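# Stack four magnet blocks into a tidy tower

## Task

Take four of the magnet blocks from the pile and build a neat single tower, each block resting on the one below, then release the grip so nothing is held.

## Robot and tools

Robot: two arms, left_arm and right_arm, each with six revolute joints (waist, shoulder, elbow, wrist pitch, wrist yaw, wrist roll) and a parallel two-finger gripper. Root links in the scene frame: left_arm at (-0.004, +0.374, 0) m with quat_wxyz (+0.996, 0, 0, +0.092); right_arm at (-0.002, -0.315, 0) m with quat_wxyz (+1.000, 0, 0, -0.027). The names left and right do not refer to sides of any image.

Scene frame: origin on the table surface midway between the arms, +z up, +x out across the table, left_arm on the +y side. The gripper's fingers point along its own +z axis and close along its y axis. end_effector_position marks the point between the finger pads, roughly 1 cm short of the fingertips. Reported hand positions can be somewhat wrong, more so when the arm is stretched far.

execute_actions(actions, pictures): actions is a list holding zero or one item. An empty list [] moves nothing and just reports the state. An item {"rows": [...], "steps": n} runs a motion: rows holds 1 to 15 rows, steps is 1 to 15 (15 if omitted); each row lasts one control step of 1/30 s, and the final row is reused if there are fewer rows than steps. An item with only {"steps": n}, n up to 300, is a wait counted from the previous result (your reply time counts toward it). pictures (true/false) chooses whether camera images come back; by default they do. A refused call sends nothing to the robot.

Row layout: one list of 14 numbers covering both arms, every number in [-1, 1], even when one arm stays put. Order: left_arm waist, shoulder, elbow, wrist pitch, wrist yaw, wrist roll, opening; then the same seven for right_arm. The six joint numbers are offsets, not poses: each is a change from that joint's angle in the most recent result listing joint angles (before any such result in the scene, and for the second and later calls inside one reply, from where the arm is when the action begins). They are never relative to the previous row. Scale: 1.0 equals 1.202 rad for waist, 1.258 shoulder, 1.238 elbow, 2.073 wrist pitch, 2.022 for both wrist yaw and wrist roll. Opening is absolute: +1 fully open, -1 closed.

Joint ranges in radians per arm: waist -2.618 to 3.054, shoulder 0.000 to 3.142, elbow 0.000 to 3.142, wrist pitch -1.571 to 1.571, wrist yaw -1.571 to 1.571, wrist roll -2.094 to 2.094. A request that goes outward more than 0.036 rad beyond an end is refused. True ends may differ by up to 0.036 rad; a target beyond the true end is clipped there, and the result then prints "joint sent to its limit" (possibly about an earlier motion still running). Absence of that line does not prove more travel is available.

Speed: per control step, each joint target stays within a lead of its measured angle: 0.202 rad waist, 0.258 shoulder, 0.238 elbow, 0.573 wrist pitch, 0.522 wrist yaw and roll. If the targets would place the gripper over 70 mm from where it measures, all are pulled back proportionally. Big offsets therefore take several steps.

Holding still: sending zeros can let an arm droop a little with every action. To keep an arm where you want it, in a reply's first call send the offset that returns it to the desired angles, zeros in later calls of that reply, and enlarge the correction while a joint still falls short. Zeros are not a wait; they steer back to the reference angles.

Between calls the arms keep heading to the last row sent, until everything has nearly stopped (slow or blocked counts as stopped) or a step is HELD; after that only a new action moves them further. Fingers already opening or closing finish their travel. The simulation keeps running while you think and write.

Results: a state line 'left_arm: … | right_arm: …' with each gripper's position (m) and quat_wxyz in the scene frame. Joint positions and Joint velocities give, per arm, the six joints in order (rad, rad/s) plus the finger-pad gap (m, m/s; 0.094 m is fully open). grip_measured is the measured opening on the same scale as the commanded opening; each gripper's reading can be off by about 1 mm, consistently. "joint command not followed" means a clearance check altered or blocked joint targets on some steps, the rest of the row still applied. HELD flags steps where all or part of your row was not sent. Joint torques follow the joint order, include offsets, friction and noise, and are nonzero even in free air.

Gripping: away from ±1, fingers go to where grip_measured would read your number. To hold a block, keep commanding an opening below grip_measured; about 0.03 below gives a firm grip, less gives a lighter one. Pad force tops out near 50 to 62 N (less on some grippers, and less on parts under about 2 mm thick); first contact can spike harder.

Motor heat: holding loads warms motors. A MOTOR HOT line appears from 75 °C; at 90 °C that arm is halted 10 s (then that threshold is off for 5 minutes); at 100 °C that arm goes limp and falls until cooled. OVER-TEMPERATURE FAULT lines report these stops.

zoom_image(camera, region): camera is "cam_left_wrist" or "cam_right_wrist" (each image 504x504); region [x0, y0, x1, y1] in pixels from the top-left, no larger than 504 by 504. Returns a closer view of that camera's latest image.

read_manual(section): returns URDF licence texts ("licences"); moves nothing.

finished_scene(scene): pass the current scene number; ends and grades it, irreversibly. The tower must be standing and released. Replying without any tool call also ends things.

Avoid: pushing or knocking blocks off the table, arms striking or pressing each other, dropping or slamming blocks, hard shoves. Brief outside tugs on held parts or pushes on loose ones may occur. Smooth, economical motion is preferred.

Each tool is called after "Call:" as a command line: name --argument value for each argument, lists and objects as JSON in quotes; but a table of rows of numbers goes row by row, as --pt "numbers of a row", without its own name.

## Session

Call:
execute_actions --actions '[]'

Scene clock: 0.00 s of 5800.00 s.
left_arm: end_effector_position=(+0.5158, +0.1446, +0.1803) grip_measured=+1.000 end_effector_quat_wxyz=(+0.743, -0.174, +0.645, +0.042) | right_arm: end_effector_position=(+0.3112, -0.0462, +0.2471) grip_measured=+1.000 end_effector_quat_wxyz=(+0.234, -0.105, +0.793, +0.553)
Joint positions: left_arm=[-0.868  2.3    1.328  1.172 -0.995 -0.038  0.094] | right_arm=[ 0.419  1.409  0.964 -0.012 -0.883  0.676  0.094]
Joint velocities: left_arm=[ 0.012 -0.012  0.002  0.066 -0.022  0.007  0.   ] | right_arm=[-0.012 -0.007  0.007 -0.037 -0.037 -0.022  0.   ]
Joint torques (N m, as the arm reports them, + toward a larger angle): no reading
Motor temperatures (°C, as the motors report them): left_arm=[29 26 30 34 26 28] | right_arm=[25 35 29 26 25 28]

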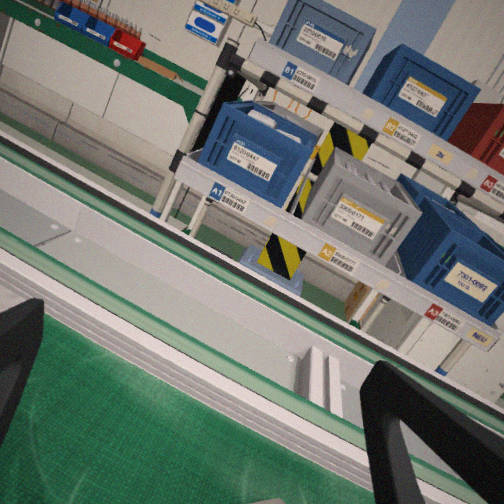

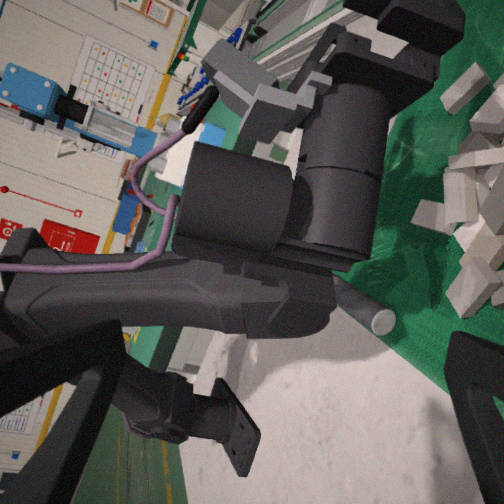

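Call:
execute_actions --actions '[{"rows":[[0.1,-0.1,0,0,0,0,1,-0.07,0,0.1,-0.1,0.15,-0.1,1],[0.2,-0.2,0,0,0,0,1,-0.14,0,0.2,-0.2,0.3,-0.2,1],[0.3,-0.3,0,0,0,0,1,-0.2,0,0.3,-0.3,0.437,-0.334,1],[0.3,-0.4,-0.05,-0.05,0,0,1,-0.2,0,0.41,-0.4,0.437,-0.334,1],[0.3,-0.5,-0.1,-0.1,0,0,1,-0.2,0,0.41,-0.52,0.437,-0.334,1],[0.3,-0.7,-0.2,-0.2,0.1,0,1,-0.2,0,0.41,-0.52,0.437,-0.334,1],[0.3,-1,-0.3,-0.3,0.2,0,1,-0.2,0,0.41,-0.52,0.437,-0.334,1]]}]' --pictures false

Call:
execute_actions --actions '[{"steps":10}]' --pictures false

Call:
execute_actions --actions '[{"rows":[[0,-0.67,-0.66,-0.3,0.29,0,1,0.3,0,0,0,0,0,1]]}]' --pictures false

Call:
execute_actions --actions '[{"steps":10}]'

Scene clock: 5.43 s of 5800.00 s.
left_arm: end_effector_position=(+0.4566, +0.3569, +0.3309) grip_measured=+1.000 end_effector_quat_wxyz=(+0.726, -0.169, +0.657, +0.108) | right_arm: end_effector_position=(+0.3659, -0.2584, +0.2604) grip_measured=+1.000 end_effector_quat_wxyz=(+0.329, -0.040, +0.942, +0.061)
Joint positions: left_arm=[-0.47   1.483  0.954  0.63  -0.682 -0.04   0.094] | right_arm=[ 0.171  1.403  1.463 -0.952 -0.068  0.058  0.094]
Joint velocities: left_arm=[-0.183 -1.888 -0.002 -0.183  0.374 -0.051  0.   ] | right_arm=[-0.002  0.076  0.007 -0.974  0.359 -0.359  0.   ]
Joint torques (N m, as the arm reports them, + toward a larger angle): left_arm=[-1.23 -7.17  8.33  1.41  0.07  0.02] | right_arm=[ 0.66 -5.15  8.85  0.95 -0.02 -0.08]
Motor temperatures (°C, as the motors report them): left_arm=[29 31 31 35 26 28] | right_arm=[25 35 30 27 25 28]
Steps of this call (steps 1 to 90: nothing new was sent; then 1.93 s passed at rest; steps 91 to 105: all 15 steps of this action). Readings (joint positions):
91: left_arm=[-0.861 2.292 1.327 1.166 -0.993 -0.038] | right_arm=[0.414 1.409 0.980 -0.050 -0.843 0.645]
92: left_arm=[-0.851 2.279 1.325 1.158 -0.993 -0.038] | right_arm=[0.397 1.412 1.010 -0.106 -0.783 0.600]
94: left_arm=[-0.812 2.234 1.321 1.144 -0.991 -0.038] | right_arm=[0.330 1.417 1.092 -0.235 -0.660 0.479]
98: left_arm=[-0.663 2.007 1.160 0.951 -0.858 -0.040] | right_arm=[0.200 1.418 1.318 -0.585 -0.337 0.244]
105: the state above

Scene clock: 5.77 s of 5800.00 s.
left_arm: end_effector_position=(+0.3218, +0.3791, +0.5071) grip_measured=+1.000 end_effector_quat_wxyz=(+0.849, -0.203, +0.488, -0.003) | right_arm: end_effector_position=(+0.3453, -0.2709, +0.2430) grip_measured=+1.000 end_effector_quat_wxyz=(+0.277, -0.052, +0.959, +0.024)
Joint positions: left_arm=[-0.495  1.009  0.961  0.621 -0.618 -0.04   0.094] | right_arm=[ 0.171  1.405  1.463 -1.064 -0.012  0.013  0.094]
Joint velocities: left_arm=[-0.007 -0.007  0.022 -0.022  0.051 -0.037  0.   ] | right_arm=[-0.007 -0.007  0.017 -0.095  0.022 -0.066  0.   ]
Joint torques (N m, as the arm reports them, + toward a larger angle): left_arm=[-1.07  0.73  7.46  0.6   0.47  0.03] | right_arm=[ 0.66 -5.03  8.69  0.59  0.08 -0.09]
Motor temperatures (°C, as the motors report them): left_arm=[29 31 31 35 26 28] | right_arm=[25 35 30 27 25 28]
Steps of this call (steps 1 to 10: the robot went on to your last target). Readings (joint positions):
1: left_arm=[-0.476 1.417 0.954 0.623 -0.669 -0.040] | right_arm=[0.171 1.405 1.463 -0.980 -0.055 0.048]
2: left_arm=[-0.483 1.352 0.954 0.617 -0.658 -0.040] | right_arm=[0.171 1.405 1.463 -1.002 -0.045 0.040]
4: left_arm=[-0.491 1.223 0.954 0.607 -0.639 -0.040] | right_arm=[0.171 1.405 1.463 -1.031 -0.030 0.028]
8: left_arm=[-0.495 1.028 0.958 0.613 -0.621 -0.040] | right_arm=[0.171 1.405 1.463 -1.058 -0.015 0.016]
10: the state above

Scene clock: 6.27 s of 5800.00 s.
left_arm: end_effector_position=(+0.2442, +0.3145, +0.2395) grip_measured=+1.000 end_effector_quat_wxyz=(+0.720, +0.057, +0.685, -0.093) | right_arm: end_effector_position=(+0.3055, -0.1470, +0.2432) grip_measured=+1.000 end_effector_quat_wxyz=(+0.268, -0.228, +0.933, +0.078)
Joint positions: left_arm=[-0.492  0.195  0.179  0.072 -0.098 -0.041  0.094] | right_arm=[ 0.54   1.405  1.463 -1.062 -0.019  0.013  0.094]
Joint velocities: left_arm=[-0.002 -0.427 -0.926 -0.755  0.447 -0.125  0.   ] | right_arm=[-0.002 -0.002  0.002  0.007  0.037 -0.051  0.   ]
Joint torques (N m, as the arm reports them, + toward a larger angle): left_arm=[-0.28  1.61 10.6   2.24  0.08  0.01] | right_arm=[-0.77 -5.15  7.92  0.68  0.05 -0.02]
Motor temperatures (°C, as the motors report them): left_arm=[29 31 31 35 26 28] | right_arm=[26 35 30 27 25 28]
Steps of this call (steps 1 to 15: all 15 steps of this action). Readings (joint positions):
1: left_arm=[-0.492 0.986 0.943 0.581 -0.568 -0.041] | right_arm=[0.194 1.405 1.463 -1.064 0.004 0.014]
2: left_arm=[-0.492 0.942 0.899 0.518 -0.506 -0.041] | right_arm=[0.243 1.405 1.463 -1.064 0.012 0.014]
4: left_arm=[-0.492 0.840 0.799 0.405 -0.403 -0.041] | right_arm=[0.381 1.405 1.463 -1.063 0.009 0.014]
8: left_arm=[-0.492 0.607 0.581 0.241 -0.247 -0.041] | right_arm=[0.551 1.405 1.463 -1.062 -0.024 0.013]
15: the state above

Scene clock: 6.60 s of 5800.00 s.
left_arm: end_effector_position=(+0.2435, +0.3049, +0.2012) grip_measured=+1.000 end_effector_quat_wxyz=(+0.680, +0.082, +0.722, -0.103) | right_arm: end_effector_position=(+0.3056, -0.1471, +0.2432) grip_measured=+1.000 end_effector_quat_wxyz=(+0.268, -0.228, +0.933, +0.078)
Joint positions: left_arm=[-0.492  0.187  0.135 -0.002 -0.045 -0.041  0.094] | right_arm=[ 0.54   1.405  1.463 -1.062 -0.018  0.013  0.094]
Joint velocities: left_arm=[ 0.002 -0.012 -0.012  0.007  0.037  0.022  0.   ] | right_arm=[-0.002 -0.007 -0.002  0.022  0.007  0.051  0.   ]
Joint torques (N m, as the arm reports them, + toward a larger angle): left_arm=[-0.14 -0.06  9.49  1.88  0.06  0.02] | right_arm=[-0.76 -5.15  7.92  0.69  0.02 -0.02]
Motor temperatures (°C, as the motors report them): left_arm=[29 31 31 35 26 28] | right_arm=[26 35 30 27 25 28]
Steps of this call (steps 1 to 10: the robot went on to your last target). Readings (joint positions):
1: left_arm=[-0.492 0.187 0.154 0.046 -0.086 -0.041] | right_arm=[0.540 1.405 1.463 -1.062 -0.019 0.013]
2: left_arm=[-0.492 0.187 0.141 0.024 -0.076 -0.041] | right_arm=[0.540 1.405 1.463 -1.062 -0.019 0.013]
4: left_arm=[-0.492 0.187 0.135 -0.001 -0.062 -0.041] | right_arm=[0.540 1.405 1.463 -1.062 -0.018 0.013]
8: left_arm=[-0.492 0.187 0.135 -0.002 -0.049 -0.041] | right_arm=[0.540 1.405 1.463 -1.062 -0.018 0.013]
10: the state above

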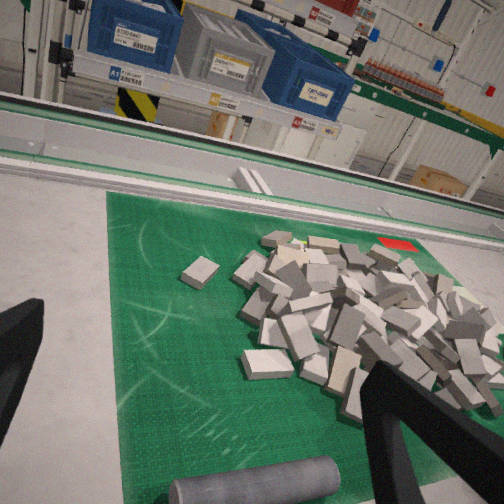

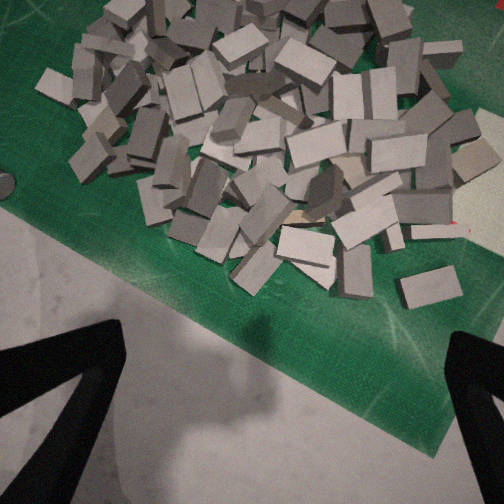

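Call:
execute_actions --actions '[{"rows":[[-0.06,0,0,-0.04,0.025,0,1,-0.03,0.05,0.04,-0.02,0.012,0.05,0.8],[-0.12,0,0,-0.04,0.025,0,1,-0.06,0.1,0.08,-0.04,0.012,0.1,0.6],[-0.18,0,0,-0.04,0.025,0,1,-0.09,0.15,0.12,-0.06,0.012,0.15,0.4],[-0.24,0,0,-0.04,0.025,0,1,-0.12,0.2,0.16,-0.08,0.012,0.2,0.2],[-0.3,0,0,-0.04,0.025,0,1,-0.15,0.25,0.2,-0.1,0.012,0.25,0],[-0.36,0,0,-0.04,0.025,0,1,-0.18,0.3,0.23,-0.111,0.012,0.3,-0.1],[-0.42,0,0,-0.04,0.025,0,1,-0.21,0.34,0.26,-0.111,0.012,0.35,-0.1],[-0.48,0,0,-0.04,0.025,0,1,-0.235,0.38,0.28,-0.111,0.012,0.4,-0.1],[-0.53,0,0,-0.04,0.025,0,1,-0.255,0.42,0.297,-0.111,0.012,0.45,-0.1],[-0.58,0,0,-0.04,0.025,0,1,-0.274,0.45,0.297,-0.111,0.012,0.48,-0.1],[-0.61,0,0,-0.04,0.025,0,1,-0.274,0.48,0.297,-0.111,0.012,0.48,-0.1],[-0.63,0,0,-0.04,0.025,0,1,-0.274,0.5,0.297,-0.111,0.012,0.48,-0.1],[-0.63,0,0,-0.04,0.025,0,1,-0.274,0.52,0.297,-0.111,0.012,0.48,-0.1],[-0.63,0,0,-0.04,0.025,0,1,-0.274,0.536,0.297,-0.111,0.012,0.48,-0.1]]}]' --pictures false

Call:
execute_actions --actions '[{"steps":15}]'

Scene clock: 18.30 s of 5800.00 s.
left_arm: end_effector_position=(+0.1218, +0.1522, +0.1835) grip_measured=+1.000 end_effector_quat_wxyz=(+0.563, +0.366, +0.655, -0.347) | right_arm: end_effector_position=(+0.4073, -0.2584, +0.0907) grip_measured=-0.098 end_effector_quat_wxyz=(+0.024, +0.357, +0.934, +0.010)
Joint positions: left_arm=[-1.239  0.187  0.135 -0.073  0.007 -0.041  0.094] | right_arm=[ 0.19   2.081  1.801 -1.239  0.005  0.868  0.042]
Joint velocities: left_arm=[-0.076 -0.002 -0.002 -0.007  0.022 -0.037  0.   ] | right_arm=[ 0.007  0.701 -0.007 -0.198 -0.037  0.813 -0.001]
Joint torques (N m, as the arm reports them, + toward a larger angle): left_arm=[-0.5   1.61  8.57  1.78  0.    0.  ] | right_arm=[  1.7  -14.67   9.9   -0.25  -0.08  -0.04]
Motor temperatures (°C, as the motors report them): left_arm=[29 28 33 37 26 28] | right_arm=[26 36 31 28 25 28]
Steps of this call (steps 1 to 30: the robot went on to your last target; steps 31 to 90: nothing new was sent; then 8.20 s passed at rest; steps 91 to 105: all 15 steps of this action). Readings (joint positions):
91: left_arm=[-0.502 0.187 0.135 -0.009 -0.038 -0.041] | right_arm=[0.538 1.412 1.468 -1.069 -0.018 0.028]
92: left_arm=[-0.534 0.187 0.135 -0.020 -0.036 -0.041] | right_arm=[0.528 1.432 1.488 -1.088 -0.018 0.060]
94: left_arm=[-0.654 0.187 0.135 -0.042 -0.029 -0.041] | right_arm=[0.480 1.520 1.569 -1.135 -0.018 0.164]
98: left_arm=[-0.946 0.187 0.135 -0.063 -0.012 -0.041] | right_arm=[0.336 1.773 1.747 -1.195 -0.014 0.466]
105: the state above

Scene clock: 18.80 s of 5800.00 s.
left_arm: end_effector_position=(+0.1216, +0.1522, +0.1832) grip_measured=+1.000 end_effector_quat_wxyz=(+0.562, +0.367, +0.655, -0.347) | right_arm: end_effector_position=(+0.3978, -0.2539, +0.0849) grip_measured=-0.098 end_effector_quat_wxyz=(+0.002, +0.400, +0.916, -0.000)
Joint positions: left_arm=[-1.24   0.187  0.135 -0.075  0.007 -0.041  0.094] | right_arm=[ 0.204  2.096  1.801 -1.273  0.003  0.974  0.042]
Joint velocities: left_arm=[ 0.012 -0.002  0.007 -0.139 -0.022 -0.11   0.   ] | right_arm=[-0.002  0.007  0.007 -0.037  0.007  0.095  0.   ]
Joint torques (N m, as the arm reports them, + toward a larger angle): left_arm=[-0.84  1.76  8.69  1.77 -0.01  0.  ] | right_arm=[  0.62 -12.18   9.62  -0.35   0.01   0.07]
Motor temperatures (°C, as the motors report them): left_arm=[29 28 33 37 26 28] | right_arm=[26 36 31 28 25 28]
Steps of this call (steps 1 to 15: the robot went on to your last target). Readings (joint positions):
1: left_arm=[-1.240 0.187 0.135 -0.074 0.007 -0.041] | right_arm=[0.191 2.100 1.801 -1.246 0.005 0.890]
2: left_arm=[-1.240 0.187 0.135 -0.074 0.007 -0.041] | right_arm=[0.194 2.110 1.801 -1.252 0.004 0.908]
4: left_arm=[-1.240 0.187 0.135 -0.074 0.007 -0.041] | right_arm=[0.199 2.111 1.801 -1.261 0.004 0.933]
8: left_arm=[-1.240 0.187 0.135 -0.075 0.007 -0.041] | right_arm=[0.204 2.097 1.801 -1.269 0.003 0.959]
15: the state above

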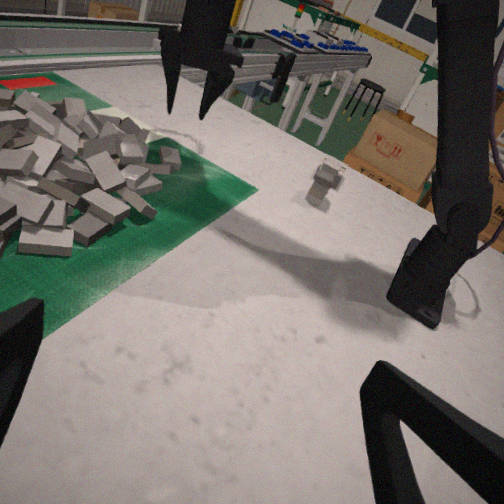

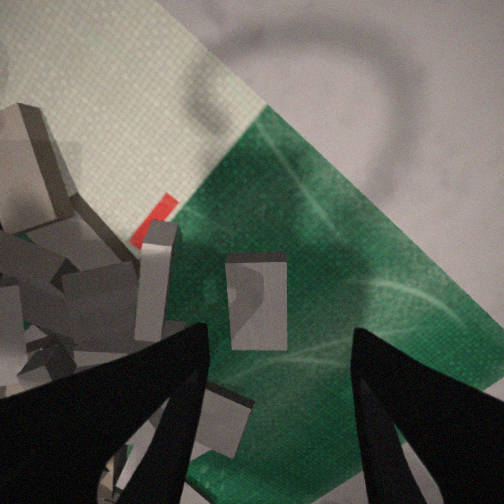

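Call:
execute_actions --actions '[{"rows":[[0,0,0,0,0,0,1,0.015,0,-0.02,0.015,0,0,-0.15],[0,0,0,0,0,0,1,0.025,0.005,-0.035,0.025,0,0,-0.15],[0,0,0,0,0,0,1,0.035,0.01,-0.05,0.037,0,0,-0.15],[0,0,0,0,0,0,1,0.046,0.013,-0.065,0.049,0,0,-0.15],[0,0,0,0,0,0,1,0.046,0.016,-0.08,0.061,0,0,-0.15],[0,0,0,0,0,0,1,0.046,0.02,-0.095,0.072,0,0,-0.15],[0,0,0,0,0,0,1,0.046,0.02,-0.108,0.079,0,0,-0.15]]}]' --pictures false

Call:
execute_actions --actions '[{"steps":4}]'

Scene clock: 24.60 s of 5800.00 s.
left_arm: end_effector_position=(+0.1216, +0.1522, +0.1832) grip_measured=+1.000 end_effector_quat_wxyz=(+0.562, +0.367, +0.655, -0.347) | right_arm: end_effector_position=(+0.3918, -0.2309, +0.0442) grip_measured=-0.148 end_effector_quat_wxyz=(-0.005, +0.376, +0.927, -0.002)
Joint positions: left_arm=[-1.24   0.187  0.135 -0.075  0.007 -0.041  0.094] | right_arm=[ 0.26   2.123  1.681 -1.138 -0.002  0.978  0.04 ]
Joint velocities: left_arm=[ 0.012 -0.002 -0.007  0.007 -0.037  0.051  0.   ] | right_arm=[ 0.002 -0.002 -0.007  0.139  0.022 -0.022 -0.   ]
Joint torques (N m, as the arm reports them, + toward a larger angle): left_arm=[-0.05  1.58  8.6   1.85  0.   -0.01] | right_arm=[ -0.1  -11.16   6.09  -0.1    0.06  -0.06]
Motor temperatures (°C, as the motors report them): left_arm=[29 28 33 38 26 28] | right_arm=[26 38 32 28 25 28]
Steps of this call (steps 1 to 15: the robot went on to your last target; steps 16 to 90: nothing new was sent; then 2.30 s passed at rest; steps 91 to 105: all 15 steps of this action). Readings (joint positions):
91: left_arm=[-1.240 0.187 0.135 -0.075 0.007 -0.041] | right_arm=[0.204 2.096 1.801 -1.272 0.003 0.978]
92: left_arm=[-1.240 0.187 0.135 -0.075 0.007 -0.041] | right_arm=[0.206 2.096 1.798 -1.265 0.003 0.978]
94: left_arm=[-1.240 0.187 0.135 -0.075 0.007 -0.041] | right_arm=[0.217 2.096 1.778 -1.239 0.003 0.978]
98: left_arm=[-1.240 0.187 0.135 -0.075 0.007 -0.041] | right_arm=[0.252 2.104 1.707 -1.176 0.001 0.978]
105: the state above

Scene clock: 24.73 s of 5800.00 s.
left_arm: end_effector_position=(+0.1216, +0.1522, +0.1832) grip_measured=+1.000 end_effector_quat_wxyz=(+0.562, +0.367, +0.655, -0.347) | right_arm: end_effector_position=(+0.3938, -0.2305, +0.0442) grip_measured=-0.148 end_effector_quat_wxyz=(-0.001, +0.376, +0.927, +0.001)
Joint positions: left_arm=[-1.24   0.187  0.135 -0.075  0.007 -0.041  0.094] | right_arm=[ 0.26   2.123  1.681 -1.129 -0.002  0.978  0.04 ]
Joint velocities: left_arm=[-0.012  0.002  0.002 -0.022 -0.051 -0.051  0.   ] | right_arm=[ 0.027 -0.012  0.007  0.037 -0.051  0.022  0.001]
Joint torques (N m, as the arm reports them, + toward a larger angle): left_arm=[0.01 1.68 8.52 1.86 0.   0.  ] | right_arm=[  0.01 -11.32   5.87  -0.03   0.02  -0.05]
Motor temperatures (°C, as the motors report them): left_arm=[29 28 33 38 26 28] | right_arm=[26 38 32 28 25 28]
Steps of this call (steps 1 to 4: the robot went on to your last target). Readings (joint positions):
1: left_arm=[-1.240 0.187 0.135 -0.075 0.007 -0.041] | right_arm=[0.260 2.123 1.681 -1.134 -0.002 0.978]
2: left_arm=[-1.240 0.187 0.135 -0.075 0.007 -0.041] | right_arm=[0.260 2.123 1.681 -1.132 -0.002 0.978]
4: the state above

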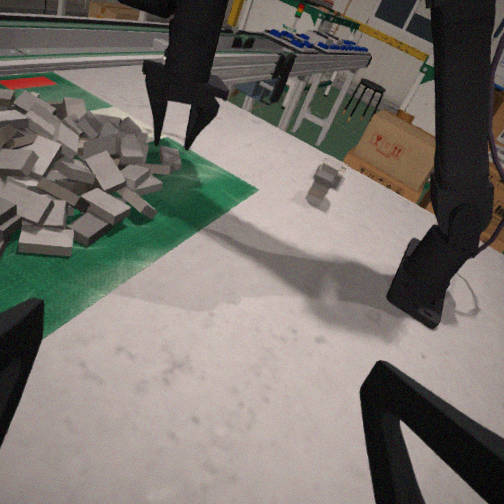

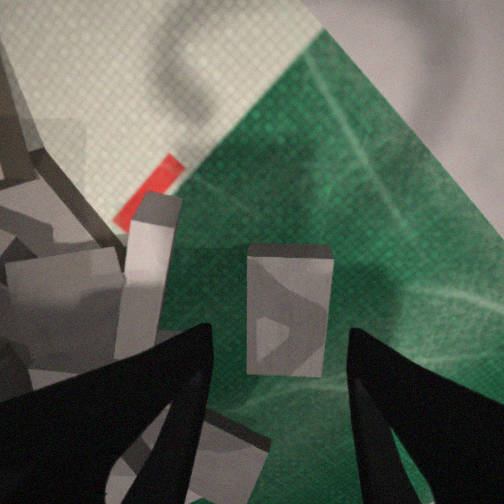

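Call:
execute_actions --actions '[{"rows":[[0,0,0,0,0,0,1,0,0.01,0,0.012,0,0,-0.25],[0,0,0,0,0,0,1,0,0.017,0,0.012,0,0,-0.25],[0,0,0,0,0,0,1,0,0.024,0,0.012,0,0,-0.25],[0,0,0,0,0,0,1,0,0.031,0,0.012,0,0,-0.25],[0,0,0,0,0,0,1,0,0.037,0,0.012,0,0,-0.25],[0,0,0,0,0,0,1,0,0.042,0,0.012,0,0,-0.25]],"steps":13}]'

Scene clock: 28.30 s of 5800.00 s.
left_arm: end_effector_position=(+0.1216, +0.1522, +0.1832) grip_measured=+1.000 end_effector_quat_wxyz=(+0.562, +0.367, +0.655, -0.347) | right_arm: end_effector_position=(+0.3919, -0.2306, +0.0246) grip_measured=-0.248 end_effector_quat_wxyz=(-0.019, +0.376, +0.926, -0.010)
Joint positions: left_arm=[-1.24   0.187  0.135 -0.075  0.007 -0.041  0.094] | right_arm=[ 0.26   2.174  1.681 -1.12  -0.004  0.978  0.035]
Joint velocities: left_arm=[-0.017  0.002  0.002  0.007 -0.037 -0.037  0.   ] | right_arm=[-0.017 -0.002 -0.007 -0.095  0.007 -0.022 -0.001]
Joint torques (N m, as the arm reports them, + toward a larger angle): left_arm=[-0.15  1.62  8.56  1.83 -0.03 -0.03] | right_arm=[  0.01 -11.27   6.94  -0.09   0.    -0.02]
Motor temperatures (°C, as the motors report them): left_arm=[29 28 34 38 26 28] | right_arm=[25 39 31 27 25 28]
Steps of this call (steps 1 to 30: the robot went on to your last target; steps 31 to 90: nothing new was sent; then 0.13 s passed at rest; steps 91 to 103: all 13 steps of this action). Readings (joint positions):
91: left_arm=[-1.240 0.187 0.135 -0.075 0.007 -0.041] | right_arm=[0.260 2.123 1.681 -1.124 -0.003 0.978]
92: left_arm=[-1.240 0.187 0.135 -0.075 0.007 -0.041] | right_arm=[0.260 2.124 1.681 -1.123 -0.003 0.978]
94: left_arm=[-1.240 0.187 0.135 -0.075 0.007 -0.041] | right_arm=[0.260 2.131 1.681 -1.121 -0.003 0.978]
98: left_arm=[-1.240 0.187 0.135 -0.075 0.007 -0.041] | right_arm=[0.260 2.161 1.681 -1.120 -0.003 0.978]
103: the state above

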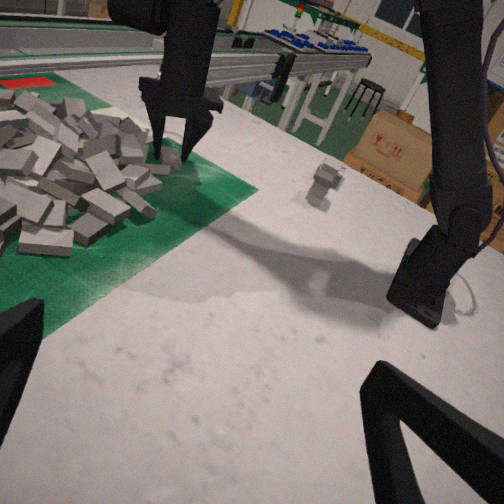

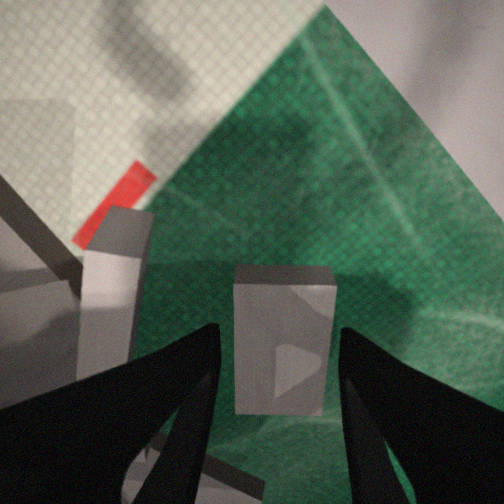

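Call:
execute_actions --actions '[{"rows":[[0,0,0,0,0,0,1,0,0.014,0,0,0,0,-0.3],[0,0,0,0,0,0,1,0,0.014,0,0,0,0,-0.35],[0,0,0,0,0,0,1,0,0.014,0,0,0,0,-0.4],[0,0,0,0,0,0,1,0,0.014,0,0,0,0,-0.44],[0,0,0,0,0,0,1,0,0.01,0,0,0,0,-0.47],[0,0,0,0,0,0,1,0,0.005,0,0,0,0,-0.5],[0,0,0,0,0,0,1,0,0,0,0,0,0,-0.53],[0,0,0,0,0,0,1,0,0,0,0,0,0,-0.53],[0,0,0,0,0,0,1,0,0,0,0,0,0,-0.53],[0,0,0,0,0,0,1,0,-0.03,0,-0.01,0,0,-0.53],[0,0,0,0,0,0,1,0,-0.06,0,-0.025,0,0,-0.53],[0,0,0,0,0,0,1,0,-0.1,0,-0.04,0,0,-0.53],[0,0,0,0,0,0,1,0,-0.14,0,-0.06,0,0,-0.53],[0,0,0,0,0,0,1,0,-0.18,0,-0.08,0,0,-0.53],[0,0,0,0,0,0,1,0,-0.21,0,-0.1,0,0,-0.53]]}]' --pictures false

Call:
execute_actions --actions '[{"steps":8}]'

Scene clock: 35.60 s of 5800.00 s.
left_arm: end_effector_position=(+0.1216, +0.1522, +0.1832) grip_measured=+1.000 end_effector_quat_wxyz=(+0.562, +0.367, +0.655, -0.347) | right_arm: end_effector_position=(+0.3824, -0.2321, +0.0680) grip_measured=-0.472 end_effector_quat_wxyz=(-0.000, +0.376, +0.927, +0.004)
Joint positions: left_arm=[-1.24   0.187  0.135 -0.075  0.007 -0.041  0.094] | right_arm=[ 0.26   2.056  1.674 -1.185 -0.007  0.978  0.025]
Joint velocities: left_arm=[-0.002 -0.017  0.002  0.022  0.007 -0.022  0.   ] | right_arm=[ 0.007 -1.263  0.017 -0.755 -0.037  0.007  0.   ]
Joint torques (N m, as the arm reports them, + toward a larger angle): left_arm=[0.01 1.59 8.54 1.85 0.01 0.03] | right_arm=[  0.   -14.87   7.64  -0.41   0.03  -0.01]
Motor temperatures (°C, as the motors report them): left_arm=[29 27 34 38 26 28] | right_arm=[25 41 31 27 25 28]
Steps of this call (steps 1 to 15: the robot went on to your last target; steps 16 to 90: nothing new was sent; then 3.80 s passed at rest; steps 91 to 105: all 15 steps of this action). Readings (joint positions):
91: left_arm=[-1.240 0.187 0.135 -0.075 0.007 -0.041] | right_arm=[0.260 2.174 1.681 -1.119 -0.004 0.978]
92: left_arm=[-1.240 0.187 0.135 -0.075 0.007 -0.041] | right_arm=[0.260 2.174 1.681 -1.119 -0.004 0.978]
94: left_arm=[-1.240 0.187 0.135 -0.075 0.007 -0.041] | right_arm=[0.260 2.174 1.681 -1.119 -0.005 0.978]
98: left_arm=[-1.240 0.187 0.135 -0.075 0.007 -0.041] | right_arm=[0.260 2.174 1.681 -1.119 -0.005 0.978]
105: the state above

Scene clock: 35.87 s of 5800.00 s.
left_arm: end_effector_position=(+0.1216, +0.1522, +0.1832) grip_measured=+1.000 end_effector_quat_wxyz=(+0.562, +0.367, +0.655, -0.347) | right_arm: end_effector_position=(+0.3596, -0.2369, +0.1276) grip_measured=-0.472 end_effector_quat_wxyz=(+0.024, +0.376, +0.926, +0.020)
Joint positions: left_arm=[-1.24   0.187  0.135 -0.075  0.007 -0.041  0.094] | right_arm=[ 0.26   1.89   1.674 -1.292 -0.007  0.978  0.025]
Joint velocities: left_arm=[-0.002 -0.007 -0.017 -0.051 -0.066  0.007  0.   ] | right_arm=[ 0.002  0.198 -0.022 -0.271  0.007 -0.007 -0.001]
Joint torques (N m, as the arm reports them, + toward a larger angle): left_arm=[-0.14  1.71  8.46  1.84  0.    0.01] | right_arm=[-0.02 -8.36  7.98 -0.17  0.01 -0.01]
Motor temperatures (°C, as the motors report them): left_arm=[29 27 34 38 26 28] | right_arm=[25 41 31 27 25 28]
Steps of this call (steps 1 to 8: the robot went on to your last target). Readings (joint positions):
1: left_arm=[-1.240 0.187 0.135 -0.075 0.007 -0.041] | right_arm=[0.260 2.011 1.674 -1.207 -0.007 0.978]
2: left_arm=[-1.240 0.187 0.135 -0.075 0.007 -0.041] | right_arm=[0.260 1.967 1.674 -1.226 -0.007 0.978]
4: left_arm=[-1.240 0.187 0.135 -0.075 0.007 -0.041] | right_arm=[0.260 1.903 1.674 -1.255 -0.007 0.978]
8: the state above

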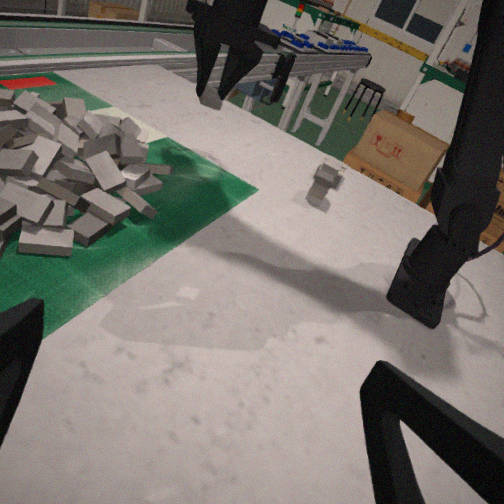

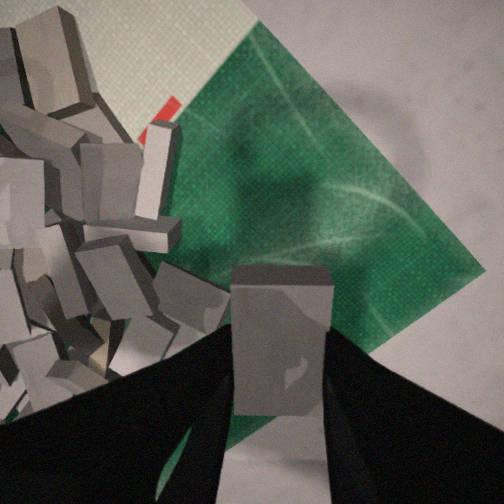

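Call:
execute_actions --actions '[{"rows":[[0,0,0,0,0,0,1,0.04,-0.02,0,0,0,-0.04,-0.53],[0,0,0,0,0,0,1,0.09,-0.04,0,0,0,-0.08,-0.53],[0,0,0,0,0,0,1,0.15,-0.06,-0.02,0,0,-0.12,-0.53],[0,0,0,0,0,0,1,0.21,-0.06,-0.04,0.01,0,-0.16,-0.53],[0,0,0,0,0,0,1,0.27,-0.06,-0.06,0.02,0,-0.2,-0.53],[0,0,0,0,0,0,1,0.33,-0.06,-0.08,0.03,0,-0.24,-0.53],[0,0,0,0,0,0,1,0.39,-0.06,-0.1,0.045,0,-0.28,-0.53],[0,0,0,0,0,0,1,0.45,-0.06,-0.13,0.06,0,-0.32,-0.53],[0,0,0,0,0,0,1,0.5,-0.06,-0.16,0.08,0,-0.36,-0.53],[0,0,0,0,0,0,1,0.55,-0.06,-0.19,0.1,0,-0.4,-0.53],[0,0,0,0,0,0,1,0.59,-0.06,-0.22,0.12,0,-0.44,-0.53],[0,0,0,0,0,0,1,0.62,-0.06,-0.25,0.14,0,-0.47,-0.53],[0,0,0,0,0,0,1,0.645,-0.06,-0.28,0.16,0,-0.487,-0.53],[0,0,0,0,0,0,1,0.66,-0.06,-0.31,0.18,0,-0.487,-0.53],[0,0,0,0,0,0,1,0.666,-0.06,-0.33,0.19,0,-0.487,-0.53]]}]' --pictures false

Call:
execute_actions --actions '[{"steps":15}]'

Call:
zoom_image --camera "cam_left_wrist" --region '[150,220,300,350]'

Scene clock: 42.87 s of 5800.00 s.
left_arm: end_effector_position=(+0.1216, +0.1522, +0.1832) grip_measured=+1.000 end_effector_quat_wxyz=(+0.562, +0.367, +0.655, -0.347) | right_arm: end_effector_position=(+0.1876, -0.0225, +0.0673) grip_measured=-0.472 end_effector_quat_wxyz=(+0.027, -0.389, +0.920, +0.026)
Joint positions: left_arm=[-1.24   0.187  0.135 -0.075  0.007 -0.041  0.094] | right_arm=[ 1.038  1.822  1.345 -1.02  -0.014  0.185  0.025]
Joint velocities: left_arm=[ 0.017 -0.007  0.002  0.081  0.022  0.022  0.   ] | right_arm=[ 1.399 -0.012 -1.179  0.886 -0.212 -1.311  0.001]
Joint torques (N m, as the arm reports them, + toward a larger angle): left_arm=[-0.04  1.71  8.63  1.84  0.01  0.  ] | right_arm=[-4.97 -9.15  6.38 -0.19  0.35  0.02]
Motor temperatures (°C, as the motors report them): left_arm=[29 27 34 39 26 28] | right_arm=[26 41 31 27 25 28]
Steps of this call (steps 1 to 30: the robot went on to your last target; steps 31 to 90: nothing new was sent; then 3.50 s passed at rest; steps 91 to 105: all 15 steps of this action). Readings (joint positions):
91: left_arm=[-1.240 0.187 0.135 -0.075 0.007 -0.041] | right_arm=[0.263 1.907 1.674 -1.307 -0.006 0.965]
92: left_arm=[-1.240 0.187 0.135 -0.075 0.007 -0.041] | right_arm=[0.274 1.902 1.674 -1.307 -0.003 0.940]
94: left_arm=[-1.240 0.187 0.135 -0.075 0.007 -0.041] | right_arm=[0.339 1.875 1.662 -1.297 0.009 0.861]
98: left_arm=[-1.240 0.187 0.135 -0.075 0.007 -0.041] | right_arm=[0.585 1.825 1.603 -1.241 0.008 0.631]
105: the state above

Scene clock: 43.37 s of 5800.00 s.
left_arm: end_effector_position=(+0.1216, +0.1522, +0.1832) grip_measured=+1.000 end_effector_quat_wxyz=(+0.562, +0.367, +0.655, -0.347) | right_arm: end_effector_position=(+0.1796, -0.0188, +0.0468) grip_measured=-0.472 end_effector_quat_wxyz=(+0.035, -0.482, +0.875, +0.027)
Joint positions: left_arm=[-1.24   0.187  0.135 -0.075  0.007 -0.041  0.094] | right_arm=[ 1.063  1.827  1.265 -0.922 -0.013  0.005  0.025]
Joint velocities: left_arm=[-0.027  0.012  0.002  0.051  0.022  0.095  0.   ] | right_arm=[ 0.027 -0.002 -0.002  0.007 -0.037  0.007 -0.001]
Joint torques (N m, as the arm reports them, + toward a larger angle): left_arm=[-0.07  1.57  8.5   1.85  0.02 -0.02] | right_arm=[-0.22 -9.46  6.97  0.16  0.01 -0.01]
Motor temperatures (°C, as the motors report them): left_arm=[29 27 34 39 26 28] | right_arm=[26 41 31 27 25 28]
Steps of this call (steps 1 to 15: the robot went on to your last target). Readings (joint positions):
1: left_arm=[-1.240 0.187 0.135 -0.075 0.007 -0.041] | right_arm=[1.077 1.823 1.311 -0.998 -0.023 0.146]
2: left_arm=[-1.240 0.187 0.135 -0.075 0.007 -0.041] | right_arm=[1.099 1.825 1.287 -0.988 -0.030 0.115]
4: left_arm=[-1.240 0.187 0.135 -0.075 0.007 -0.041] | right_arm=[1.103 1.827 1.266 -0.976 -0.033 0.072]
8: left_arm=[-1.240 0.187 0.135 -0.075 0.007 -0.041] | right_arm=[1.070 1.827 1.265 -0.942 -0.020 0.029]
15: the state above

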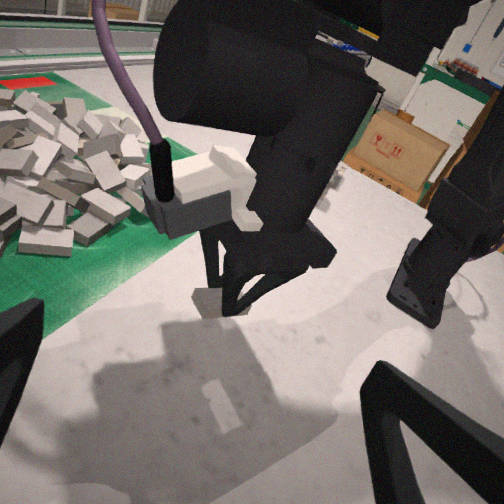

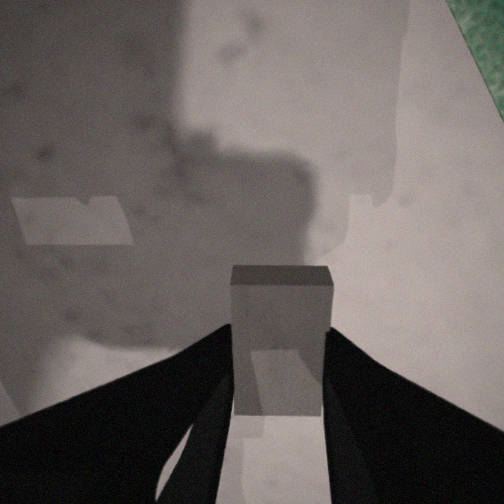

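Region (150, 220, 300, 350) of cam_left_wrist's 504x504 image, scaled by 3.360, with more detail than that image has; it fills the top 437 rows of this view, and the rest is white.

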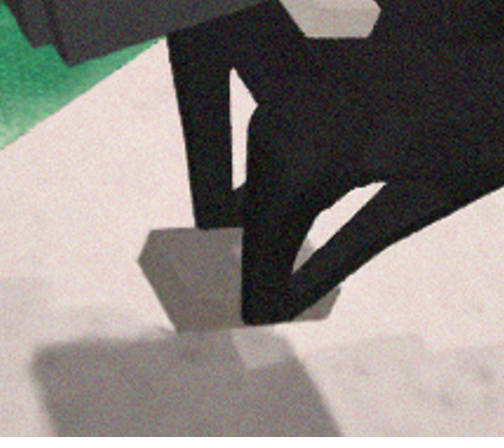

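Call:
execute_actions --actions '[{"rows":[[0,0,0,0,0,0,1,0,0.01,0,0,0.008,0,-0.53],[0,0,0,0,0,0,1,0,0.018,0,0,0.008,0,-0.53],[0,0,0,0,0,0,1,0,0.026,0,0,0.008,0,-0.53],[0,0,0,0,0,0,1,0,0.034,0,0,0.008,0,-0.53],[0,0,0,0,0,0,1,0,0.041,0,0,0.008,0,-0.53],[0,0,0,0,0,0,1,0,0.047,0,0,0.008,0,-0.53],[0,0,0,0,0,0,1,0,0.052,0,0,0.008,0,-0.53],[0,0,0,0,0,0,1,0,0.056,0,0,0.008,0,-0.53],[0,0,0,0,0,0,1,0,0.06,0,0,0.008,0,-0.53],[0,0,0,0,0,0,1,0,0.064,0,0,0.008,0,-0.53],[0,0,0,0,0,0,1,0,0.068,0,0,0.008,0,-0.53]]}]'

Call:
zoom_image --camera "cam_left_wrist" --region '[150,220,300,350]'

Scene clock: 48.90 s of 5800.00 s.
left_arm: end_effector_position=(+0.1216, +0.1522, +0.1832) grip_measured=+1.000 end_effector_quat_wxyz=(+0.562, +0.367, +0.655, -0.347) | right_arm: end_effector_position=(+0.1780, -0.0244, +0.0225) grip_measured=-0.472 end_effector_quat_wxyz=(+0.006, -0.484, +0.875, +0.005)
Joint positions: left_arm=[-1.24   0.187  0.135 -0.075  0.007 -0.041  0.094] | right_arm=[ 1.063  1.902  1.265 -0.919 -0.004 -0.001  0.025]
Joint velocities: left_arm=[-0.022 -0.002  0.007  0.037 -0.051 -0.037  0.   ] | right_arm=[-0.007 -0.002  0.002 -0.007 -0.051 -0.007  0.   ]
Joint torques (N m, as the arm reports them, + toward a larger angle): left_arm=[-0.03  1.67  8.51  1.84 -0.03 -0.02] | right_arm=[-0.08 -7.84  6.81 -0.18  0.03  0.05]
Motor temperatures (°C, as the motors report them): left_arm=[29 27 34 39 26 28] | right_arm=[26 41 31 27 25 28]
Steps of this call (steps 1 to 15: the robot went on to your last target; steps 16 to 90: nothing new was sent; then 2.03 s passed at rest; steps 91 to 105: all 15 steps of this action). Readings (joint positions):
91: left_arm=[-1.240 0.187 0.135 -0.075 0.007 -0.041] | right_arm=[1.063 1.827 1.265 -0.918 -0.011 -0.002]
92: left_arm=[-1.240 0.187 0.135 -0.075 0.007 -0.041] | right_arm=[1.063 1.829 1.265 -0.918 -0.010 -0.001]
94: left_arm=[-1.240 0.187 0.135 -0.075 0.007 -0.041] | right_arm=[1.063 1.838 1.265 -0.918 -0.007 -0.001]
98: left_arm=[-1.240 0.187 0.135 -0.075 0.007 -0.041] | right_arm=[1.063 1.879 1.265 -0.918 -0.005 -0.001]
105: the state above

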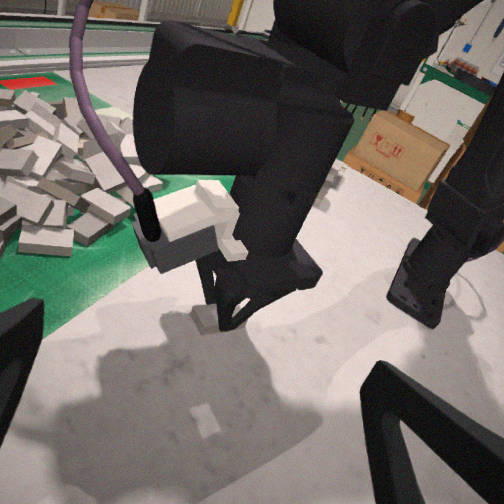

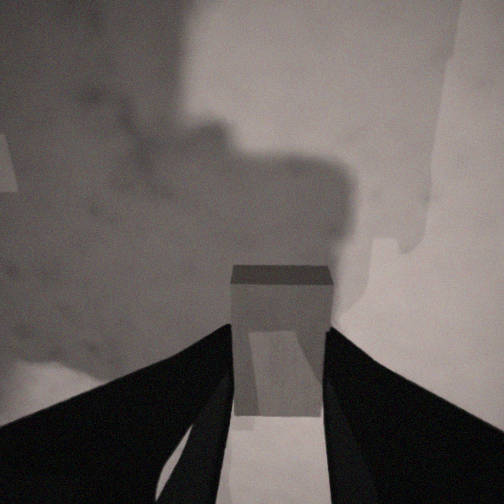

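Region (150, 220, 300, 350) of cam_left_wrist's 504x504 image, scaled by 3.360, with more detail than that image has; it fills the top 437 rows of this view, and the rest is white.

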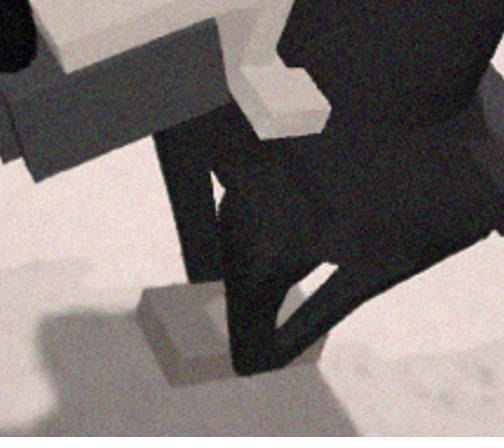

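Call:
execute_actions --actions '[{"rows":[[0,0,0,0,0,0,1,0,0,0,0,0,0,-0.42],[0,0,0,0,0,0,1,0,0,0,0,0,0,-0.3],[0,0,0,0,0,0,1,0,0,0.02,0,0,0,-0.15],[0,0,0,0,0,0,1,0,-0.01,0.05,-0.02,0,0,-0.15],[0,0,0,0,0,0,1,0,-0.02,0.09,-0.045,0,0,-0.15],[0,0,0,0,0,0,1,0,-0.02,0.14,-0.07,0,0.05,-0.15],[0,0,0,0,0,0,1,-0.03,-0.02,0.2,-0.1,0,0.15,-0.15],[0,0,0,0,0,0,1,-0.07,0,0.26,-0.13,0,0.25,-0.15],[0,0,0,0,0,0,1,-0.12,0.03,0.32,-0.16,0,0.35,-0.15],[0,0,0,0,0,0,1,-0.18,0.06,0.38,-0.19,0,0.45,-0.15],[0,0,0,0,0,0,1,-0.25,0.09,0.44,-0.21,0,0.55,-0.15],[0,0,0,0,0,0,1,-0.31,0.12,0.5,-0.223,0,0.65,-0.15],[0,0,0,0,0,0,1,-0.37,0.15,0.55,-0.223,0,0.75,-0.15],[0,0,0,0,0,0,1,-0.41,0.18,0.58,-0.223,0,0.82,-0.15],[0,0,0,0,0,0,1,-0.443,0.212,0.602,-0.223,0,0.865,-0.15]]}]' --pictures false

Call:
execute_actions --actions '[{"steps":22}]'

Scene clock: 56.33 s of 5800.00 s.
left_arm: end_effector_position=(+0.1216, +0.1522, +0.1832) grip_measured=+1.000 end_effector_quat_wxyz=(+0.562, +0.367, +0.655, -0.347) | right_arm: end_effector_position=(+0.3318, -0.0259, +0.1357) grip_measured=-0.152 end_effector_quat_wxyz=(+0.069, +0.017, +0.995, +0.076)
Joint positions: left_arm=[-1.24   0.187  0.135 -0.075  0.007 -0.041  0.094] | right_arm=[ 0.755  2.046  1.908 -1.229 -0.023  0.738  0.04 ]
Joint velocities: left_arm=[ 0.017 -0.002 -0.012  0.066 -0.095  0.022  0.   ] | right_arm=[-1.536  0.823  1.355 -0.212  0.125  2.161 -0.   ]
Joint torques (N m, as the arm reports them, + toward a larger angle): left_arm=[0.   1.69 8.53 1.87 0.02 0.01] | right_arm=[-1.07 -7.55  5.99 -0.59  0.12  0.  ]
Motor temperatures (°C, as the motors report them): left_arm=[29 27 34 39 26 28] | right_arm=[26 40 31 27 25 28]
Steps of this call (steps 1 to 15: the robot went on to your last target; steps 16 to 90: nothing new was sent; then 3.93 s passed at rest; steps 91 to 105: all 15 steps of this action). Readings (joint positions):
91: left_arm=[-1.240 0.187 0.135 -0.075 0.007 -0.041] | right_arm=[1.063 1.902 1.265 -0.919 -0.004 -0.001]
92: left_arm=[-1.240 0.187 0.135 -0.075 0.007 -0.041] | right_arm=[1.063 1.902 1.265 -0.919 -0.004 -0.001]
94: left_arm=[-1.240 0.187 0.135 -0.075 0.007 -0.041] | right_arm=[1.063 1.902 1.269 -0.925 -0.004 -0.001]
98: left_arm=[-1.240 0.187 0.135 -0.075 0.007 -0.041] | right_arm=[1.053 1.905 1.416 -1.050 -0.009 0.143]
105: the state above

Scene clock: 57.07 s of 5800.00 s.
left_arm: end_effector_position=(+0.1216, +0.1522, +0.1832) grip_measured=+1.000 end_effector_quat_wxyz=(+0.562, +0.367, +0.655, -0.347) | right_arm: end_effector_position=(+0.3756, -0.1148, +0.0978) grip_measured=-0.152 end_effector_quat_wxyz=(+0.000, +0.585, +0.811, +0.011)
Joint positions: left_arm=[-1.24   0.187  0.135 -0.075  0.007 -0.041  0.094] | right_arm=[ 0.534  2.181  1.985 -1.356 -0.009  1.731  0.04 ]
Joint velocities: left_arm=[ 0.007 -0.002  0.002 -0.051  0.066  0.081  0.   ] | right_arm=[-0.017 -0.012 -0.007 -0.022 -0.037  0.066  0.001]
Joint torques (N m, as the arm reports them, + toward a larger angle): left_arm=[-0.09  1.79  8.65  1.84  0.02 -0.01] | right_arm=[ -0.23 -12.77   9.34  -0.36   0.03   0.05]
Motor temperatures (°C, as the motors report them): left_arm=[29 27 34 39 26 28] | right_arm=[26 40 31 27 25 28]
Steps of this call (steps 1 to 22: the robot went on to your last target). Readings (joint positions):
1: left_arm=[-1.240 0.187 0.135 -0.075 0.007 -0.041] | right_arm=[0.701 2.073 1.945 -1.233 -0.022 0.815]
2: left_arm=[-1.240 0.187 0.135 -0.075 0.007 -0.041] | right_arm=[0.648 2.097 1.968 -1.239 -0.021 0.902]
4: left_arm=[-1.240 0.187 0.135 -0.075 0.007 -0.041] | right_arm=[0.553 2.139 1.985 -1.264 -0.013 1.101]
8: left_arm=[-1.240 0.187 0.135 -0.075 0.007 -0.041] | right_arm=[0.475 2.181 1.985 -1.321 0.004 1.462]
22: the state above

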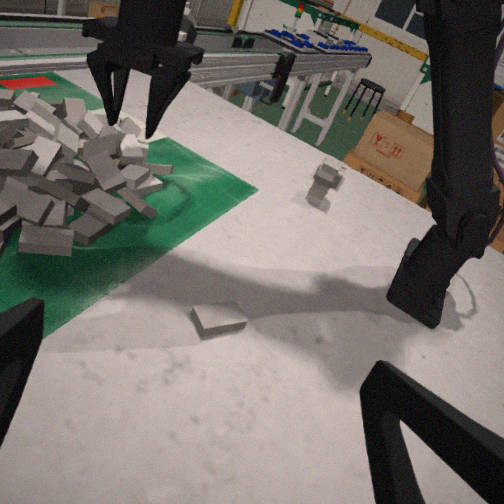

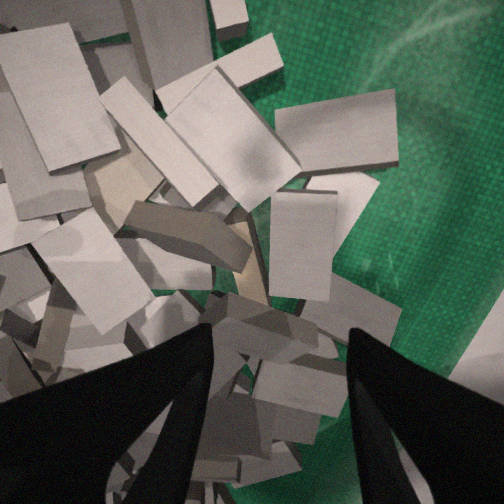

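Call:
execute_actions --actions '[{"rows":[[0,0,0,0,0,0,1,-0.015,-0.02,-0.02,0.01,0,-0.015,-0.25],[0,0,0,0,0,0,1,-0.025,-0.03,-0.04,0.02,0,-0.015,-0.25],[0,0,0,0,0,0,1,-0.03,-0.035,-0.06,0.03,0,-0.015,-0.25],[0,0,0,0,0,0,1,-0.03,-0.035,-0.08,0.04,0,-0.015,-0.25],[0,0,0,0,0,0,1,-0.03,-0.035,-0.1,0.05,0,-0.015,-0.25],[0,0,0,0,0,0,1,-0.03,-0.035,-0.12,0.06,0,-0.015,-0.25],[0,0,0,0,0,0,1,-0.03,-0.035,-0.14,0.07,0,-0.015,-0.25],[0,0,0,0,0,0,1,-0.03,-0.035,-0.158,0.079,0,-0.015,-0.25]]}]' --pictures false

Call:
execute_actions --actions '[{"steps":5}]'

Scene clock: 64.40 s of 5800.00 s.
left_arm: end_effector_position=(+0.1216, +0.1522, +0.1832) grip_measured=+1.000 end_effector_quat_wxyz=(+0.562, +0.367, +0.655, -0.347) | right_arm: end_effector_position=(+0.3710, -0.1315, +0.0663) grip_measured=-0.248 end_effector_quat_wxyz=(-0.004, +0.588, +0.808, +0.007)
Joint positions: left_arm=[-1.24   0.187  0.135 -0.075  0.007 -0.041  0.094] | right_arm=[ 0.502  2.144  1.802 -1.22  -0.013  1.707  0.035]
Joint velocities: left_arm=[-0.002  0.002 -0.002 -0.051  0.022 -0.125  0.   ] | right_arm=[-0.007  0.002 -0.002  0.11   0.066 -0.066  0.   ]
Joint torques (N m, as the arm reports them, + toward a larger angle): left_arm=[-0.09  1.61  8.56  1.87  0.01 -0.01] | right_arm=[ -0.36 -11.9    5.95  -0.14  -0.02  -0.06]
Motor temperatures (°C, as the motors report them): left_arm=[29 27 34 40 26 28] | right_arm=[26 42 32 27 25 28]
Steps of this call (steps 1 to 30: the robot went on to your last target; steps 31 to 90: nothing new was sent; then 3.83 s passed at rest; steps 91 to 105: all 15 steps of this action). Readings (joint positions):
91: left_arm=[-1.240 0.187 0.135 -0.075 0.007 -0.041] | right_arm=[0.534 2.181 1.985 -1.355 -0.010 1.737]
92: left_arm=[-1.240 0.187 0.135 -0.075 0.007 -0.041] | right_arm=[0.532 2.177 1.979 -1.347 -0.011 1.730]
94: left_arm=[-1.240 0.187 0.135 -0.075 0.007 -0.041] | right_arm=[0.524 2.162 1.946 -1.324 -0.013 1.721]
98: left_arm=[-1.240 0.187 0.135 -0.075 0.007 -0.041] | right_arm=[0.505 2.143 1.857 -1.267 -0.013 1.712]
105: the state above

Scene clock: 64.57 s of 5800.00 s.
left_arm: end_effector_position=(+0.1216, +0.1522, +0.1832) grip_measured=+1.000 end_effector_quat_wxyz=(+0.562, +0.367, +0.655, -0.347) | right_arm: end_effector_position=(+0.3740, -0.1301, +0.0663) grip_measured=-0.248 end_effector_quat_wxyz=(-0.001, +0.588, +0.809, +0.013)
Joint positions: left_arm=[-1.24   0.187  0.135 -0.075  0.007 -0.041  0.094] | right_arm=[ 0.502  2.144  1.802 -1.206 -0.013  1.706  0.035]
Joint velocities: left_arm=[ 0.002  0.002 -0.002  0.007 -0.022  0.007  0.   ] | right_arm=[-0.017 -0.002 -0.002  0.037  0.007 -0.037 -0.001]
Joint torques (N m, as the arm reports them, + toward a larger angle): left_arm=[-0.07  1.59  8.48  1.87  0.01 -0.01] | right_arm=[ -0.26 -12.07   5.97  -0.04  -0.01  -0.09]
Motor temperatures (°C, as the motors report them): left_arm=[29 27 34 40 26 28] | right_arm=[26 42 32 27 25 28]
Steps of this call (steps 1 to 5: the robot went on to your last target). Readings (joint positions):
1: left_arm=[-1.240 0.187 0.135 -0.075 0.007 -0.041] | right_arm=[0.502 2.144 1.802 -1.215 -0.013 1.707]
2: left_arm=[-1.240 0.187 0.135 -0.075 0.007 -0.041] | right_arm=[0.502 2.144 1.802 -1.212 -0.013 1.706]
4: left_arm=[-1.240 0.187 0.135 -0.075 0.007 -0.041] | right_arm=[0.502 2.144 1.802 -1.208 -0.013 1.706]
5: the state above

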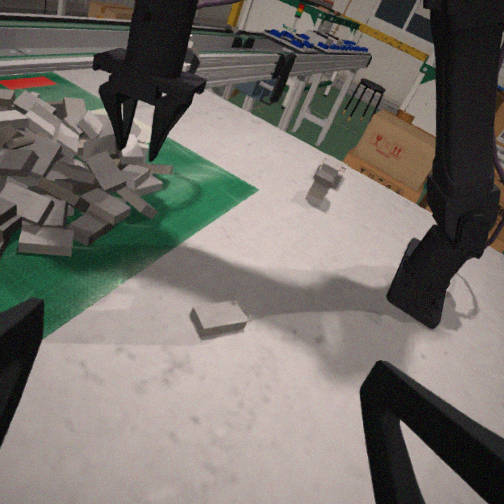

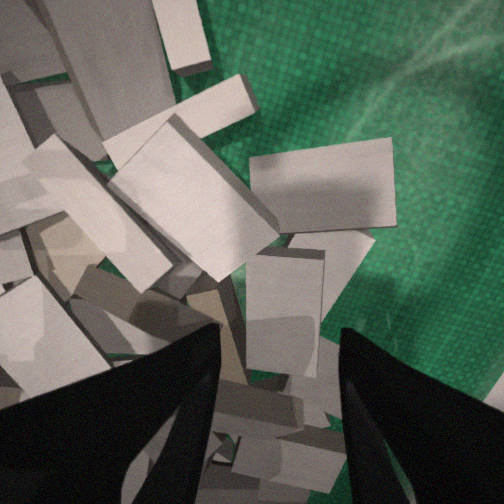

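Call:
execute_actions --actions '[{"rows":[[0,0,0,0,0,0,1,0,0.01,0,0.012,0,0,-0.33],[0,0,0,0,0,0,1,0,0.017,0,0.012,0,0,-0.33],[0,0,0,0,0,0,1,0,0.024,0,0.012,0,0,-0.33],[0,0,0,0,0,0,1,0,0.031,0,0.012,0,0,-0.33],[0,0,0,0,0,0,1,0,0.037,0,0.012,0,0,-0.33],[0,0,0,0,0,0,1,0,0.042,0,0.012,0,0,-0.33]],"steps":13}]'

Scene clock: 67.63 s of 5800.00 s.
left_arm: end_effector_position=(+0.1216, +0.1522, +0.1832) grip_measured=+1.000 end_effector_quat_wxyz=(+0.562, +0.367, +0.655, -0.347) | right_arm: end_effector_position=(+0.3740, -0.1296, +0.0476) grip_measured=-0.328 end_effector_quat_wxyz=(-0.010, +0.588, +0.809, -0.001)
Joint positions: left_arm=[-1.24   0.187  0.135 -0.075  0.007 -0.041  0.094] | right_arm=[ 0.502  2.191  1.802 -1.194 -0.016  1.706  0.032]
Joint velocities: left_arm=[ 0.002  0.022 -0.012  0.007 -0.022  0.007  0.   ] | right_arm=[-0.022  0.012 -0.002 -0.022 -0.007  0.081 -0.002]
Joint torques (N m, as the arm reports them, + toward a larger angle): left_arm=[-0.05  1.68  8.58  1.86 -0.01  0.  ] | right_arm=[ -0.19 -11.21   6.95  -0.08  -0.04  -0.02]
Motor temperatures (°C, as the motors report them): left_arm=[29 27 34 40 26 28] | right_arm=[26 43 32 27 25 28]
Steps of this call (steps 1 to 30: the robot went on to your last target; steps 31 to 79: nothing new was sent; steps 80 to 92: all 13 steps of this action). Readings (joint positions):
80: left_arm=[-1.240 0.187 0.135 -0.075 0.007 -0.041] | right_arm=[0.502 2.144 1.802 -1.200 -0.014 1.706]
81: left_arm=[-1.240 0.187 0.135 -0.075 0.007 -0.041] | right_arm=[0.502 2.145 1.802 -1.199 -0.014 1.706]
83: left_arm=[-1.240 0.187 0.135 -0.075 0.007 -0.041] | right_arm=[0.502 2.150 1.802 -1.196 -0.015 1.706]
87: left_arm=[-1.240 0.187 0.135 -0.075 0.007 -0.041] | right_arm=[0.502 2.179 1.802 -1.194 -0.016 1.706]
92: the state above

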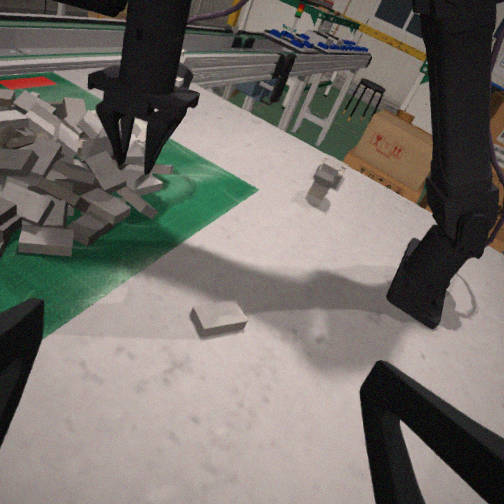

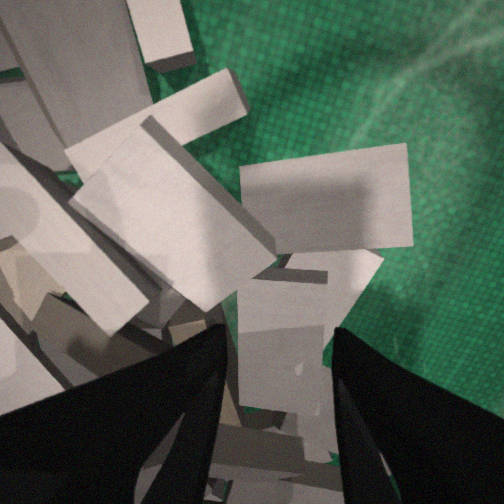

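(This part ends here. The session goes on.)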